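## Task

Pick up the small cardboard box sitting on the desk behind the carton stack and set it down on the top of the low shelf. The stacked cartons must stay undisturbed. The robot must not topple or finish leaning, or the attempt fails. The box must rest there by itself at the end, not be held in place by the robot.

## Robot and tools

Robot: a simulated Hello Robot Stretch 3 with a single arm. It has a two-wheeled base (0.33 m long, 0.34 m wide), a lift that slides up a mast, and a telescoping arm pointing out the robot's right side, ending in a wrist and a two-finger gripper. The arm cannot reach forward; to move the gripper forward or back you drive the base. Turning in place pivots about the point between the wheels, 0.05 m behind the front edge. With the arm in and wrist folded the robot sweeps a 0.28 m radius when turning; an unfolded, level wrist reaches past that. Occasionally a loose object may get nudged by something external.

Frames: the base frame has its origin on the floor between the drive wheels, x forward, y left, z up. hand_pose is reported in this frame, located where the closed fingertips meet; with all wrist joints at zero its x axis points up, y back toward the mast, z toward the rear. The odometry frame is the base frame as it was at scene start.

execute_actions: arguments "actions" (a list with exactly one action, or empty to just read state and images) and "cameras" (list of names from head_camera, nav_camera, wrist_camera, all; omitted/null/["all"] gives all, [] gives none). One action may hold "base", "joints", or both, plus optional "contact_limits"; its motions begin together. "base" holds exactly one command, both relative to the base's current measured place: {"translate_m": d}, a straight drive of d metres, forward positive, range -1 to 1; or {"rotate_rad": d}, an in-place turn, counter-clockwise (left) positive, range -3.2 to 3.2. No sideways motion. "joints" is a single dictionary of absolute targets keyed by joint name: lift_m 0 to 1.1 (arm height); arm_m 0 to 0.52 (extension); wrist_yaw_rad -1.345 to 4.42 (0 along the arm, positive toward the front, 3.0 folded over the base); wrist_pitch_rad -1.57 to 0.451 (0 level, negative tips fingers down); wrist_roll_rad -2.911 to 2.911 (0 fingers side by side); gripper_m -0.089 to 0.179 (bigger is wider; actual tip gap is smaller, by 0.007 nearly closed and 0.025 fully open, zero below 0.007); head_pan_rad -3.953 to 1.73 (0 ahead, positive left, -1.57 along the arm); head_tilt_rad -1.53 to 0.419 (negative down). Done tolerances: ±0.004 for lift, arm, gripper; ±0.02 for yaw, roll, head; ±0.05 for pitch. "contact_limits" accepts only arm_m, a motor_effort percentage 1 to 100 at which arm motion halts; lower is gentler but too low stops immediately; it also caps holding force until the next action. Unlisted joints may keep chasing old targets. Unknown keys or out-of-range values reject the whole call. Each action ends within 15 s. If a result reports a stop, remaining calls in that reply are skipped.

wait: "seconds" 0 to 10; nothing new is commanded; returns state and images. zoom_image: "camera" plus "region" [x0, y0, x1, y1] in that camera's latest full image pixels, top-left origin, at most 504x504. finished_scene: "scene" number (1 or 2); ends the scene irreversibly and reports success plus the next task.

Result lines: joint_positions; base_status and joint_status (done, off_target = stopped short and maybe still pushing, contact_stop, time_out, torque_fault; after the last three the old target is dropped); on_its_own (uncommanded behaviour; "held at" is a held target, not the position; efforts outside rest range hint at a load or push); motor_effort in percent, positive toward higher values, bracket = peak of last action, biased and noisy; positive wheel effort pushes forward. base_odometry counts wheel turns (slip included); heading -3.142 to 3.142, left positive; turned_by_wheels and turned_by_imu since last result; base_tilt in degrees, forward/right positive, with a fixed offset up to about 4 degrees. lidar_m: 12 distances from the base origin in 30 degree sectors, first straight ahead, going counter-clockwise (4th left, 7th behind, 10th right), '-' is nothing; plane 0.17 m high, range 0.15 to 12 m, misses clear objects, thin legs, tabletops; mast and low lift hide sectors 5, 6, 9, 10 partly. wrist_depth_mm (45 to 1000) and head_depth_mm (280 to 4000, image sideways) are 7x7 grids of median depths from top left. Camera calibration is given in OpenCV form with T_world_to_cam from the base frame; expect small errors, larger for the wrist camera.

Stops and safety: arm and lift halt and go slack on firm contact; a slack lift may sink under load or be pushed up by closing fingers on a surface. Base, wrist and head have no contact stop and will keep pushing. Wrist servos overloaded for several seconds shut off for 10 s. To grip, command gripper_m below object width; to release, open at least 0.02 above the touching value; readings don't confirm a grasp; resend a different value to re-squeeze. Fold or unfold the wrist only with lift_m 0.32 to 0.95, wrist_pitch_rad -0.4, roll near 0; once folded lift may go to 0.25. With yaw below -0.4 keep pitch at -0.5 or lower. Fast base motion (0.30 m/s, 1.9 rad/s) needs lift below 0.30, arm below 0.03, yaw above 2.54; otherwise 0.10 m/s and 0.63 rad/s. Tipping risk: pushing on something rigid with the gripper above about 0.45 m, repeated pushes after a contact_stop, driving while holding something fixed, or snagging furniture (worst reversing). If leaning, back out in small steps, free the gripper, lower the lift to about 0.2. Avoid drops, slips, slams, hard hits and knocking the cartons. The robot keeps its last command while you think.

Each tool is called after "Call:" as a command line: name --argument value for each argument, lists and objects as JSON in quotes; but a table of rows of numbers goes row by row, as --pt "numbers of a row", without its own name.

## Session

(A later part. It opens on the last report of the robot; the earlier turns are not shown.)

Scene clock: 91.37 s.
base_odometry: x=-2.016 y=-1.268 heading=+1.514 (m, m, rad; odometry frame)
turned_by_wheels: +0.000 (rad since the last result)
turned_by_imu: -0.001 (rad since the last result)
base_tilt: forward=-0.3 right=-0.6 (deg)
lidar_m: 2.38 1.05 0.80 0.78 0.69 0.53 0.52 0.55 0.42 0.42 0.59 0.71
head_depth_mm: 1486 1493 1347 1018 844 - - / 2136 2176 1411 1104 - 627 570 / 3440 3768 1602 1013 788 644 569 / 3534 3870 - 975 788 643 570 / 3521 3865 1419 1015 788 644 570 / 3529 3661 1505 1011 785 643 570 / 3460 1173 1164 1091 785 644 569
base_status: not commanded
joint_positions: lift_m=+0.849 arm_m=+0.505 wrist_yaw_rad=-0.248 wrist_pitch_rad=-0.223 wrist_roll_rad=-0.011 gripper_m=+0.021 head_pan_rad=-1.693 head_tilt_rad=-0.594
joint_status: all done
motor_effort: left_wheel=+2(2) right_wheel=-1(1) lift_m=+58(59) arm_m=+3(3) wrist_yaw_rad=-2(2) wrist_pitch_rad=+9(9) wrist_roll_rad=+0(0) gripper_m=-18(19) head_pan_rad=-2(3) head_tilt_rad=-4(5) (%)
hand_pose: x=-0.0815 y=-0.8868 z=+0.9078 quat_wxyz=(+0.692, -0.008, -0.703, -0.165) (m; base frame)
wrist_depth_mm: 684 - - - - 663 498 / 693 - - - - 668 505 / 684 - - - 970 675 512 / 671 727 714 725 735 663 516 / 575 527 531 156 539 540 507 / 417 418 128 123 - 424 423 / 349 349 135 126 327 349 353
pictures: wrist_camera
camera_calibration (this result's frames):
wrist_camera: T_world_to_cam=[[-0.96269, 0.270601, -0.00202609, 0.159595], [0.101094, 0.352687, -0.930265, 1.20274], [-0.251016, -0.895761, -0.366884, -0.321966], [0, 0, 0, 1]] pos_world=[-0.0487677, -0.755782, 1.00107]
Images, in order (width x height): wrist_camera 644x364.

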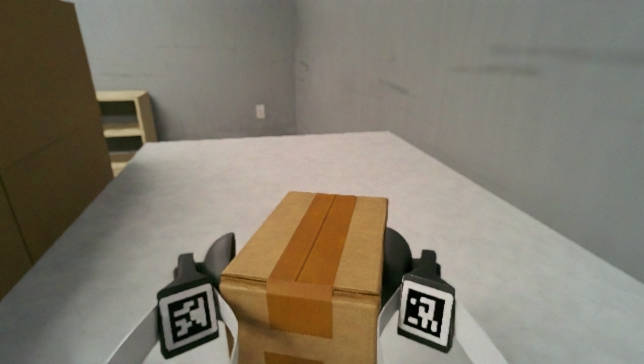

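Call:
execute_actions --actions '[{"joints":{"arm_m":0,"wrist_yaw_rad":2.8,"wrist_pitch_rad":-0.4}}]' --cameras '[]'

Call:
execute_actions --actions '[{"base":{"translate_m":1},"joints":{"lift_m":0.29}}]' --cameras '[]'

Call:
execute_actions --actions '[{"base":{"rotate_rad":-1.4}}]' --cameras '[]'

Call:
execute_actions --actions '[{"base":{"translate_m":1}}]' --cameras '[]'

Call:
execute_actions --actions '[{"base":{"translate_m":1}}]' --cameras '[]'

Call:
execute_actions --actions '[{"base":{"translate_m":1}}]' --cameras '[]'

Call:
execute_actions --actions '[{"base":{"rotate_rad":1.5},"joints":{"lift_m":0.75}}]'

Scene clock: 103.10 s.
base_odometry: x=-2.016 y=-1.268 heading=+1.514 (m, m, rad; odometry frame)
turned_by_wheels: +0.000 (rad since the last result)
turned_by_imu: -0.002 (rad since the last result)
base_tilt: forward=-0.4 right=-0.5 (deg)
lidar_m: 2.38 1.04 0.80 0.78 0.69 0.53 0.52 0.55 0.42 0.42 0.59 0.71
head_depth_mm: 1483 1489 1347 1014 786 652 - / 2166 2163 1437 1011 787 662 - / 3388 3824 1419 1011 788 643 - / 3437 3962 1429 1014 788 641 - / 3477 3901 1428 1011 785 642 - / 3468 3711 1504 1018 784 642 568 / 3427 1170 1157 1096 785 644 568
base_status: not commanded
joint_positions: lift_m=+0.849 arm_m=+0.001 wrist_yaw_rad=+2.797 wrist_pitch_rad=-0.420 wrist_roll_rad=-0.011 gripper_m=+0.021 head_pan_rad=-1.693 head_tilt_rad=-0.594
joint_status: all done
joint sent to its limit — the command would take arm_m past its lower limit, so that joint was sent only as far as its limit.
motor_effort: left_wheel=+2(2) right_wheel=-1(1) lift_m=+57(58) arm_m=-3(6) wrist_yaw_rad=+2(3) wrist_pitch_rad=+8(9) wrist_roll_rad=+0(0) gripper_m=-19(19) head_pan_rad=-2(2) head_tilt_rad=-5(5) (%)
hand_pose: x=+0.0544 y=+0.0647 z=+0.8615 quat_wxyz=(+0.264, +0.703, +0.028, +0.660) (m; base frame)
wrist_depth_mm: 636 687 731 786 867 954 - / 687 732 784 858 954 - - / 728 769 841 931 - - - / 791 828 924 - - - - / - 926 971 155 - - - / - - 127 123 - - - / - - 135 126 - - -
pictures: none
No camera images: the call's "cameras" was empty. Leave "cameras" out to get every camera's image.

Scene clock: 111.57 s.
base_odometry: x=-1.960 y=-0.270 heading=+1.514 (m, m, rad; odometry frame)
turned_by_wheels: +0.000 (rad since the last result)
turned_by_imu: +0.000 (rad since the last result)
base_tilt: forward=-0.4 right=-0.5 (deg)
lidar_m: 2.22 0.96 0.73 0.71 0.76 1.09 1.51 0.70 0.63 1.77 2.99 1.98
head_depth_mm: 3532 1049 989 976 978 1002 1060 / 3527 1447 1424 1448 1453 1389 1228 / 3595 3895 3294 2222 1795 1448 1238 / 3549 3817 3266 2297 1787 1466 1239 / 3496 3782 3236 2332 1783 1466 1240 / 3509 3866 3272 2318 1798 1461 1238 / 3560 3881 3243 2283 1778 1457 1228
base_status: done
joint_positions: lift_m=+0.291 arm_m=+0.001 wrist_yaw_rad=+2.798 wrist_pitch_rad=-0.421 wrist_roll_rad=-0.011 gripper_m=+0.021 head_pan_rad=-1.693 head_tilt_rad=-0.594
joint_status: all done
motor_effort: left_wheel=+1(12) right_wheel=-1(6) lift_m=+13(48) arm_m=-3(2) wrist_yaw_rad=+2(2) wrist_pitch_rad=+8(8) wrist_roll_rad=+0(0) gripper_m=-19(18) head_pan_rad=-2(2) head_tilt_rad=-4(5) (%)
hand_pose: x=+0.0543 y=+0.0646 z=+0.3028 quat_wxyz=(+0.264, +0.703, +0.029, +0.660) (m; base frame)
wrist_depth_mm: 587 620 668 737 775 885 934 / 619 671 717 782 853 941 - / 671 706 763 842 933 997 - / 709 733 738 746 753 763 751 / - 598 601 156 615 620 631 / - 530 127 123 - 524 523 / - - 134 126 429 450 450
pictures: none
No camera images: the call's "cameras" was empty. Leave "cameras" out to get every camera's image.

Scene clock: 113.67 s.
base_odometry: x=-1.960 y=-0.270 heading=+0.114 (m, m, rad; odometry frame)
turned_by_wheels: -1.400 (rad since the last result)
turned_by_imu: -1.411 (rad since the last result)
base_tilt: forward=-0.3 right=-0.5 (deg)
lidar_m: 3.66 2.33 1.99 1.44 0.84 0.72 0.72 0.82 1.40 1.15 0.63 0.66
head_depth_mm: 1256 1375 1533 1735 1775 1474 1246 / 1254 1397 1566 1769 1804 1463 1235 / 1279 1413 1585 1814 1786 1459 1238 / 1303 1449 1617 1846 1810 1458 1238 / 1323 1470 1578 1886 1787 1459 1242 / 1345 1492 1421 1157 1630 1457 1229 / 1373 1527 1413 1012 1789 1471 1207
base_status: done
joint_positions: lift_m=+0.291 arm_m=+0.001 wrist_yaw_rad=+2.798 wrist_pitch_rad=-0.421 wrist_roll_rad=-0.011 gripper_m=+0.021 head_pan_rad=-1.693 head_tilt_rad=-0.594
joint_status: not commanded
motor_effort: left_wheel=+2(11) right_wheel=-1(7) lift_m=+14(14) arm_m=-2(3) wrist_yaw_rad=+2(2) wrist_pitch_rad=+8(8) wrist_roll_rad=+0(0) gripper_m=-18(19) head_pan_rad=-1(2) head_tilt_rad=-5(5) (%)
hand_pose: x=+0.0543 y=+0.0646 z=+0.3028 quat_wxyz=(+0.264, +0.703, +0.029, +0.660) (m; base frame)
wrist_depth_mm: - - - - - - - / - - - - - - - / 953 951 956 981 993 - - / 762 737 739 760 756 752 776 / - 606 616 156 616 619 619 / - 532 127 123 - 527 526 / - - 134 126 429 451 454
pictures: none
No camera images: the call's "cameras" was empty. Leave "cameras" out to get every camera's image.

Scene clock: 118.60 s.
base_odometry: x=-0.966 y=-0.156 heading=+0.114 (m, m, rad; odometry frame)
turned_by_wheels: +0.000 (rad since the last result)
turned_by_imu: +0.000 (rad since the last result)
base_tilt: forward=-0.3 right=-0.5 (deg)
lidar_m: 2.77 2.33 1.72 1.73 1.93 1.68 1.68 0.68 0.58 0.58 0.67 2.72
head_depth_mm: 1442 1567 581 635 722 848 1022 / 1476 1572 593 649 739 879 1065 / 1495 1580 598 663 756 902 1095 / 1509 1617 605 677 779 935 1145 / 1547 1631 619 690 799 966 1163 / 1583 1651 629 707 821 998 1181 / 1604 1725 634 727 842 1035 1201
base_status: done
joint_positions: lift_m=+0.291 arm_m=+0.001 wrist_yaw_rad=+2.798 wrist_pitch_rad=-0.421 wrist_roll_rad=-0.011 gripper_m=+0.021 head_pan_rad=-1.693 head_tilt_rad=-0.594
joint_status: not commanded
motor_effort: left_wheel=+2(12) right_wheel=+0(5) lift_m=+14(14) arm_m=-3(2) wrist_yaw_rad=+2(2) wrist_pitch_rad=+8(8) wrist_roll_rad=+0(0) gripper_m=-20(18) head_pan_rad=-2(3) head_tilt_rad=-4(5) (%)
hand_pose: x=+0.0543 y=+0.0646 z=+0.3028 quat_wxyz=(+0.264, +0.703, +0.029, +0.660) (m; base frame)
wrist_depth_mm: - - - - - - - / - - - - - - - / 950 973 957 965 960 - - / 751 732 751 770 750 761 758 / - 612 611 156 618 617 616 / - 530 127 123 - 526 526 / - - 134 126 430 455 455
pictures: none
No camera images: the call's "cameras" was empty. Leave "cameras" out to get every camera's image.

Scene clock: 123.53 s.
base_odometry: x=+0.027 y=-0.042 heading=+0.114 (m, m, rad; odometry frame)
turned_by_wheels: +0.000 (rad since the last result)
turned_by_imu: +0.000 (rad since the last result)
base_tilt: forward=-0.3 right=-0.5 (deg)
lidar_m: 1.77 2.04 1.75 1.56 1.95 2.64 2.65 0.96 0.83 2.00 2.31 1.72
head_depth_mm: 1669 881 818 922 1059 1241 1239 / 1691 1840 1285 974 1102 1271 1227 / 1727 1892 2113 2274 1802 1418 1228 / 1745 1930 2180 2291 1793 1467 1235 / 1776 1969 2199 2325 1786 1462 1242 / 1810 2006 2272 2305 1788 1461 1231 / 1838 2031 2287 2309 1784 1463 1230
base_status: done
joint_positions: lift_m=+0.291 arm_m=+0.001 wrist_yaw_rad=+2.798 wrist_pitch_rad=-0.421 wrist_roll_rad=-0.011 gripper_m=+0.021 head_pan_rad=-1.693 head_tilt_rad=-0.594
joint_status: not commanded
motor_effort: left_wheel=+1(11) right_wheel=-1(5) lift_m=+13(14) arm_m=-3(2) wrist_yaw_rad=+2(2) wrist_pitch_rad=+8(8) wrist_roll_rad=+0(0) gripper_m=-20(20) head_pan_rad=-1(3) head_tilt_rad=-4(5) (%)
hand_pose: x=+0.0543 y=+0.0646 z=+0.3028 quat_wxyz=(+0.264, +0.703, +0.029, +0.660) (m; base frame)
wrist_depth_mm: - - - - - - - / - - - - - - - / 953 966 967 971 993 - - / 763 728 750 744 766 749 752 / - 615 613 156 610 624 617 / - 532 127 123 - 520 524 / - - 134 126 432 451 450
pictures: none
No camera images: the call's "cameras" was empty. Leave "cameras" out to get every camera's image.

Scene clock: 128.47 s.
base_odometry: x=+1.021 y=+0.072 heading=+0.114 (m, m, rad; odometry frame)
turned_by_wheels: +0.000 (rad since the last result)
turned_by_imu: +0.000 (rad since the last result)
base_tilt: forward=-0.4 right=-0.5 (deg)
lidar_m: 0.78 1.32 1.50 1.50 1.73 2.64 2.20 1.49 2.26 2.25 1.24 0.85
head_depth_mm: 1897 2072 2313 2285 1791 1467 1235 / 1899 2120 2370 2296 1782 1461 1229 / 1947 2159 2405 2287 1784 1460 1244 / 1972 2181 2463 2317 1787 1464 1233 / 2009 2226 2518 2332 1795 1466 1238 / 2026 2268 2542 2318 1795 1452 1237 / 2061 2230 2421 2260 1785 1454 1243
base_status: done
joint_positions: lift_m=+0.291 arm_m=+0.001 wrist_yaw_rad=+2.798 wrist_pitch_rad=-0.421 wrist_roll_rad=-0.011 gripper_m=+0.021 head_pan_rad=-1.693 head_tilt_rad=-0.594
joint_status: not commanded
motor_effort: left_wheel=+2(11) right_wheel=+0(6) lift_m=+13(14) arm_m=-2(2) wrist_yaw_rad=+2(1) wrist_pitch_rad=+8(8) wrist_roll_rad=+0(0) gripper_m=-18(19) head_pan_rad=-2(2) head_tilt_rad=-5(5) (%)
hand_pose: x=+0.0543 y=+0.0646 z=+0.3028 quat_wxyz=(+0.264, +0.703, +0.029, +0.660) (m; base frame)
wrist_depth_mm: - - - - - - - / - - - - - - - / 945 962 974 961 979 - - / 764 755 748 761 766 750 763 / - 610 613 156 615 616 617 / - 526 127 123 - 521 526 / - - 134 126 426 454 453
pictures: none
No camera images: the call's "cameras" was empty. Leave "cameras" out to get every camera's image.

Scene clock: 133.47 s.
base_odometry: x=+1.021 y=+0.072 heading=+1.614 (m, m, rad; odometry frame)
turned_by_wheels: +1.500 (rad since the last result)
turned_by_imu: +1.518 (rad since the last result)
base_tilt: forward=-0.3 right=-0.5 (deg)
lidar_m: 1.50 1.67 2.55 2.53 1.51 2.13 2.25 1.25 0.85 0.77 1.27 1.51
head_depth_mm: 935 1039 1155 1215 1194 1245 1241 / 944 1043 1175 1209 1197 1307 1262 / 960 1054 1179 1210 1189 1306 1239 / 963 1068 1201 1215 1198 1315 1242 / 970 1077 1207 1330 1228 1364 1262 / 977 1087 1224 1396 1618 1467 1244 / 993 1101 1236 1415 1615 1460 1230
base_status: done
joint_positions: lift_m=+0.749 arm_m=+0.001 wrist_yaw_rad=+2.798 wrist_pitch_rad=-0.421 wrist_roll_rad=-0.011 gripper_m=+0.021 head_pan_rad=-1.693 head_tilt_rad=-0.594
joint_status: all done
motor_effort: left_wheel=-1(8) right_wheel=+2(7) lift_m=+57(59) arm_m=-2(3) wrist_yaw_rad=+2(1) wrist_pitch_rad=+8(8) wrist_roll_rad=+0(0) gripper_m=-19(19) head_pan_rad=-2(3) head_tilt_rad=-5(5) (%)
hand_pose: x=+0.0543 y=+0.0645 z=+0.7612 quat_wxyz=(+0.264, +0.703, +0.029, +0.660) (m; base frame)
wrist_depth_mm: - - - - - - - / - - - - - - - / - - - - - - - / - - - - - - - / - - - 156 - - - / - - 127 123 - - - / 888 - 136 126 887 941 944
pictures: head_camera (sideways: a quarter turn clockwise sets it upright), nav_camera (sideways: a quarter turn counterclockwise sets it upright), wrist_camera
camera_calibration (this result's frames):
head_camera: T_world_to_cam=[[0.0539536, 0.573271, -0.817587, 1.0857], [0.996779, -0.0795798, 0.00997936, -0.0147481], [-0.0593425, -0.815492, -0.575718, 0.707413], [0, 0, 0, 1]] pos_world=[-0.00189716, -0.0466843, 1.29507]
nav_camera: T_world_to_cam=[[-0.105374, -0.587804, 0.802112, -0.999015], [-0.986429, 0.163916, -0.00946642, 0.0693163], [-0.125915, -0.792224, -0.597099, 0.732331], [0, 0, 0, 1]] pos_world=[0.0553169, -0.0184169, 1.23925]
wrist_camera: T_world_to_cam=[[0.932327, -0.361603, 0.00317995, -0.0334118], [-0.193816, -0.507104, -0.83981, 0.719774], [0.305291, 0.782361, -0.542871, 0.505935], [0, 0, 0, 1]] pos_world=[0.0161975, -0.0429046, 0.879237]
Images, in order (width x height): head_camera 896x504, nav_camera 672x504, wrist_camera 644x364.

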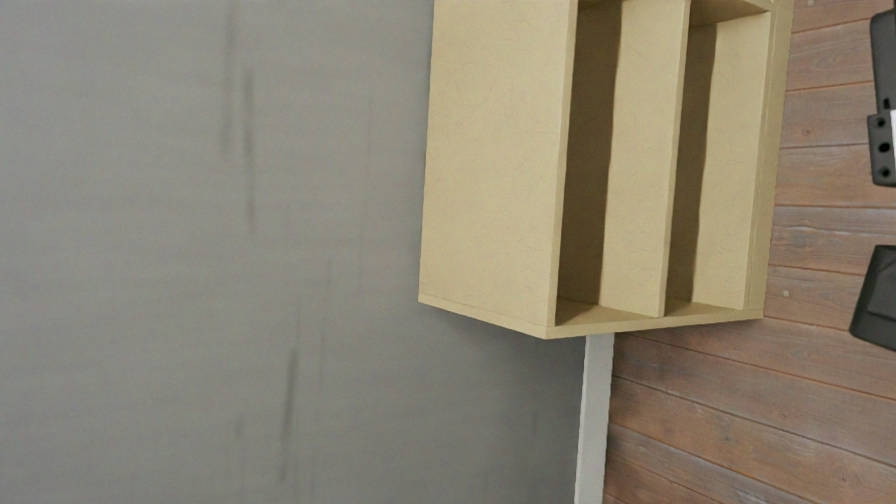

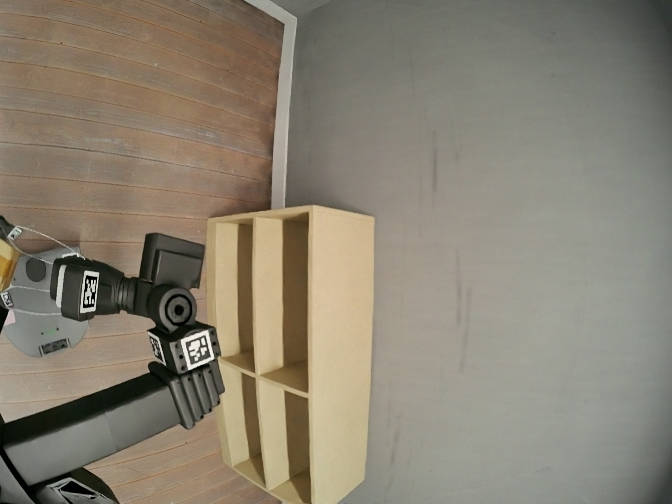

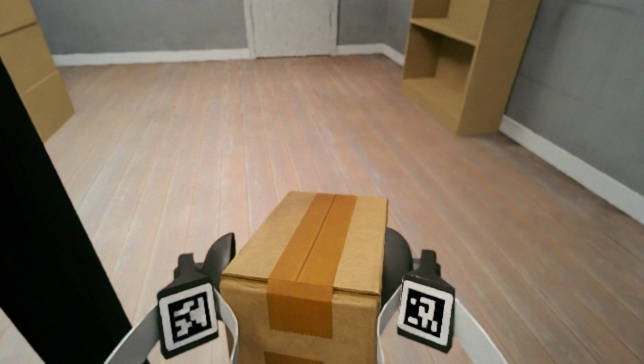

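Call:
execute_actions --actions '[{"base":{"translate_m":-0.15},"joints":{"arm_m":0.51,"wrist_yaw_rad":0,"wrist_pitch_rad":-0.2,"lift_m":0.66}}]'

Scene clock: 140.33 s.
base_odometry: x=+1.027 y=-0.078 heading=+1.614 (m, m, rad; odometry frame)
turned_by_wheels: +0.000 (rad since the last result)
turned_by_imu: -0.002 (rad since the last result)
base_tilt: forward=-0.3 right=-0.5 (deg)
lidar_m: 1.65 1.83 2.72 2.19 1.55 2.03 2.11 1.11 0.76 0.80 0.80 1.65
head_depth_mm: 913 1011 1132 1210 1004 1165 1241 / 922 1024 1144 1216 1039 1158 - / 929 1031 1155 1232 1039 1303 1240 / 938 1038 1173 1265 1231 1301 1236 / 950 1053 1181 1209 1191 1312 1237 / 958 1062 1194 1288 1062 1312 1235 / 962 1070 1207 1374 1619 1458 1240
base_status: done
joint_positions: lift_m=+0.661 arm_m=+0.510 wrist_yaw_rad=+0.002 wrist_pitch_rad=-0.231 wrist_roll_rad=-0.011 gripper_m=+0.021 head_pan_rad=-1.693 head_tilt_rad=-0.594
joint_status: all done
motor_effort: left_wheel=-1(6) right_wheel=+2(4) lift_m=+14(48) arm_m=+3(1) wrist_yaw_rad=-2(4) wrist_pitch_rad=+11(12) wrist_roll_rad=+0(0) gripper_m=-19(19) head_pan_rad=-3(2) head_tilt_rad=-5(4) (%)
hand_pose: x=-0.0210 y=-0.8986 z=+0.7174 quat_wxyz=(+0.707, +0.083, -0.698, -0.081) (m; base frame)
wrist_depth_mm: 371 357 346 336 323 315 303 / 391 377 366 352 341 331 320 / 413 402 386 371 362 349 337 / 448 432 409 391 380 370 355 / 478 445 373 155 392 383 374 / 517 298 128 123 - 303 300 / 246 247 135 126 231 250 251
pictures: head_camera (sideways: a quarter turn clockwise sets it upright), nav_camera (sideways: a quarter turn counterclockwise sets it upright), wrist_camera
camera_calibration (this result's frames):
head_camera: T_world_to_cam=[[0.0539535, 0.573271, -0.817587, 1.0857], [0.996779, -0.0795796, 0.00997936, -0.0147481], [-0.0593424, -0.815492, -0.575718, 0.707413], [0, 0, 0, 1]] pos_world=[-0.00189715, -0.0466843, 1.29507]
nav_camera: T_world_to_cam=[[-0.105374, -0.587804, 0.802112, -0.999015], [-0.986429, 0.163916, -0.00946643, 0.0693163], [-0.125915, -0.792224, -0.597099, 0.732331], [0, 0, 0, 1]] pos_world=[0.0553169, -0.0184169, 1.23925]
wrist_camera: T_world_to_cam=[[-0.999704, 0.0242537, -0.00181488, -0.00167116], [0.0107571, 0.374, -0.927366, 1.03884], [-0.0218133, -0.927111, -0.374151, -0.405417], [0, 0, 0, 1]] pos_world=[-0.021689, -0.764352, 0.811695]
Images, in order (width x height): head_camera 896x504, nav_camera 672x504, wrist_camera 644x364.

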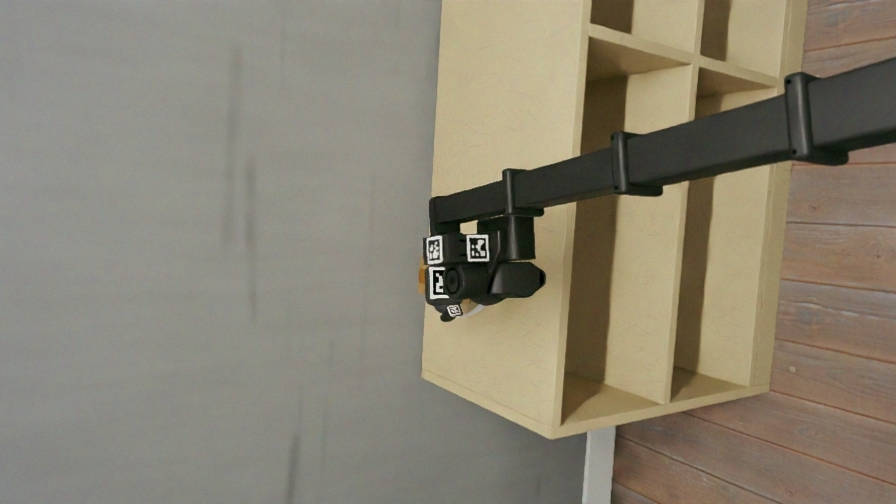

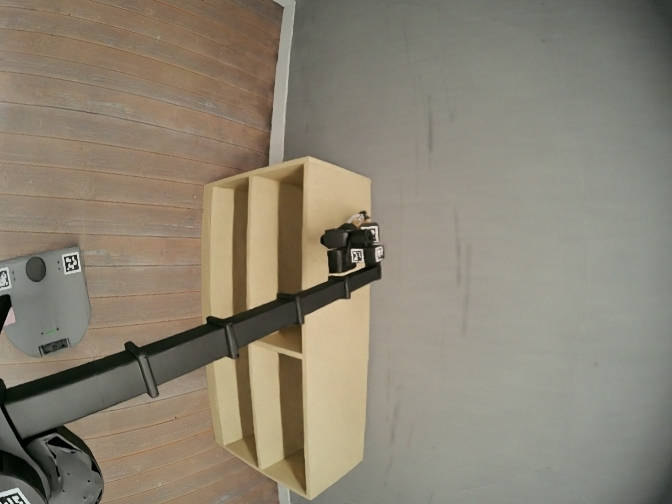

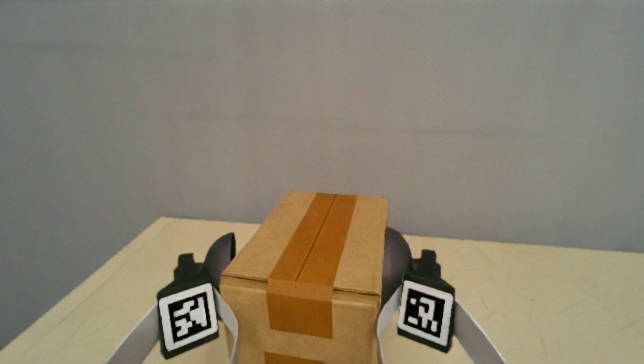

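Call:
execute_actions --actions '[{"joints":{"lift_m":0.597}}]' --cameras '[]'

Call:
execute_actions --actions '[{"joints":{"gripper_m":0.12}}]' --cameras '[]'

Call:
execute_actions --actions '[{"joints":{"arm_m":0.35}}]' --cameras '["wrist_camera"]'

Call:
finished_scene --scene 1

Scene clock: 145.97 s.
base_odometry: x=+1.027 y=-0.078 heading=+1.614 (m, m, rad; odometry frame)
turned_by_wheels: +0.000 (rad since the last result)
turned_by_imu: -0.001 (rad since the last result)
base_tilt: forward=-0.3 right=-0.5 (deg)
lidar_m: 1.65 1.83 2.73 2.19 1.54 2.03 2.10 1.11 0.76 0.80 0.80 1.65
head_depth_mm: 917 1015 1135 1198 1001 1157 1244 / 921 1018 1141 1217 1039 1191 1243 / 929 1027 1150 1207 1043 1279 1240 / 941 1044 1171 1258 1235 1304 1237 / 949 1048 1186 1210 1187 1296 1236 / 959 1062 1193 1299 1055 1316 1231 / 968 1077 1197 1377 1607 1451 1234
base_status: not commanded
joint_positions: lift_m=+0.598 arm_m=+0.510 wrist_yaw_rad=+0.002 wrist_pitch_rad=-0.231 wrist_roll_rad=-0.011 gripper_m=+0.021 head_pan_rad=-1.693 head_tilt_rad=-0.594
joint_status: all done
motor_effort: left_wheel=-1(1) right_wheel=+2(2) lift_m=+14(13) arm_m=+3(3) wrist_yaw_rad=-2(1) wrist_pitch_rad=+12(12) wrist_roll_rad=+0(0) gripper_m=-19(19) head_pan_rad=-2(2) head_tilt_rad=-5(4) (%)
hand_pose: x=-0.0210 y=-0.8986 z=+0.6544 quat_wxyz=(+0.707, +0.083, -0.698, -0.081) (m; base frame)
wrist_depth_mm: 369 356 345 334 324 315 305 / 385 378 367 351 341 329 320 / 423 400 387 375 361 349 336 / 445 376 352 352 368 359 353 / 272 259 258 156 260 260 263 / 205 204 127 123 - 206 206 / 170 169 135 126 159 170 171
pictures: none
No camera images: the call's "cameras" was empty. Leave "cameras" out to get every camera's image.

Scene clock: 147.47 s.
base_odometry: x=+1.027 y=-0.078 heading=+1.614 (m, m, rad; odometry frame)
turned_by_wheels: +0.000 (rad since the last result)
turned_by_imu: +0.000 (rad since the last result)
base_tilt: forward=-0.4 right=-0.5 (deg)
lidar_m: 1.65 1.83 2.73 2.19 1.55 2.03 2.10 1.11 0.77 0.80 0.80 1.66
head_depth_mm: 917 1006 1127 1211 1007 1164 1235 / 922 1021 1147 1209 1043 1184 1244 / 932 1035 1159 1208 1038 1267 1240 / 941 1034 1173 1261 1237 1303 1243 / 947 1050 1178 1235 1196 1303 1229 / 958 1063 1188 1289 1056 1316 1230 / 964 1073 1209 1388 1624 1454 1240
base_status: not commanded
joint_positions: lift_m=+0.598 arm_m=+0.510 wrist_yaw_rad=+0.002 wrist_pitch_rad=-0.223 wrist_roll_rad=-0.011 gripper_m=+0.120 head_pan_rad=-1.693 head_tilt_rad=-0.594
joint_status: all done
motor_effort: left_wheel=-1(1) right_wheel=+2(2) lift_m=+14(14) arm_m=+3(3) wrist_yaw_rad=-2(2) wrist_pitch_rad=+8(12) wrist_roll_rad=+0(0) gripper_m=+0(94) head_pan_rad=-2(2) head_tilt_rad=-5(4) (%)
hand_pose: x=-0.0210 y=-0.8993 z=+0.6563 quat_wxyz=(+0.707, +0.080, -0.698, -0.078) (m; base frame)
wrist_depth_mm: 368 360 345 333 325 316 304 / 390 376 368 349 339 331 322 / 414 403 384 372 360 349 337 / 443 418 361 360 373 360 352 / 279 264 265 169 254 265 269 / 208 - 192 133 201 210 211 / 178 - 160 127 167 - 174
pictures: none
No camera images: the call's "cameras" was empty. Leave "cameras" out to get every camera's image.

Scene clock: 149.90 s.
base_odometry: x=+1.027 y=-0.078 heading=+1.614 (m, m, rad; odometry frame)
turned_by_wheels: +0.000 (rad since the last result)
turned_by_imu: -0.001 (rad since the last result)
base_tilt: forward=-0.4 right=-0.5 (deg)
lidar_m: 1.65 1.83 2.73 2.19 1.55 2.03 2.11 1.11 0.76 0.80 0.80 1.66
head_depth_mm: 917 1011 1130 1209 1007 1160 1232 / 919 1018 1144 1205 1040 1186 1241 / 927 1034 1152 1207 1007 1297 1206 / 942 1041 1166 1215 1021 1334 1241 / 950 1047 1178 1212 1197 1302 1233 / 956 1068 1192 1296 1054 1312 1233 / 970 1072 1204 1379 1600 1466 1240
base_status: not commanded
joint_positions: lift_m=+0.598 arm_m=+0.350 wrist_yaw_rad=+0.002 wrist_pitch_rad=-0.222 wrist_roll_rad=-0.011 gripper_m=+0.120 head_pan_rad=-1.693 head_tilt_rad=-0.594
joint_status: all done
motor_effort: left_wheel=-1(1) right_wheel=+2(2) lift_m=+14(14) arm_m=-2(0) wrist_yaw_rad=-2(2) wrist_pitch_rad=+8(9) wrist_roll_rad=+0(0) gripper_m=+0(0) head_pan_rad=-3(2) head_tilt_rad=-5(5) (%)
hand_pose: x=-0.0210 y=-0.7399 z=+0.6565 quat_wxyz=(+0.707, +0.080, -0.699, -0.078) (m; base frame)
wrist_depth_mm: 523 512 495 476 466 447 435 / 558 536 519 500 486 467 457 / 592 575 536 520 502 490 482 / 634 362 362 279 367 367 370 / 266 266 266 267 267 268 271 / 208 - 210 210 210 211 212 / 194 - 180 175 173 - 175
pictures: wrist_camera
camera_calibration (this result's frames):
wrist_camera: T_world_to_cam=[[-0.999704, 0.0242533, -0.00203883, -0.00548759], [0.010777, 0.365996, -0.930554, 0.91917], [-0.0218228, -0.9303, -0.366149, -0.288648], [0, 0, 0, 1]] pos_world=[-0.021691, -0.604809, 0.749637]
Images, in order (width x height): wrist_camera 644x364.

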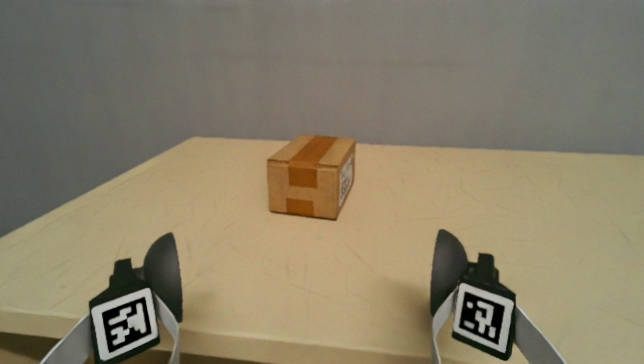

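The scene is finished: the task was done.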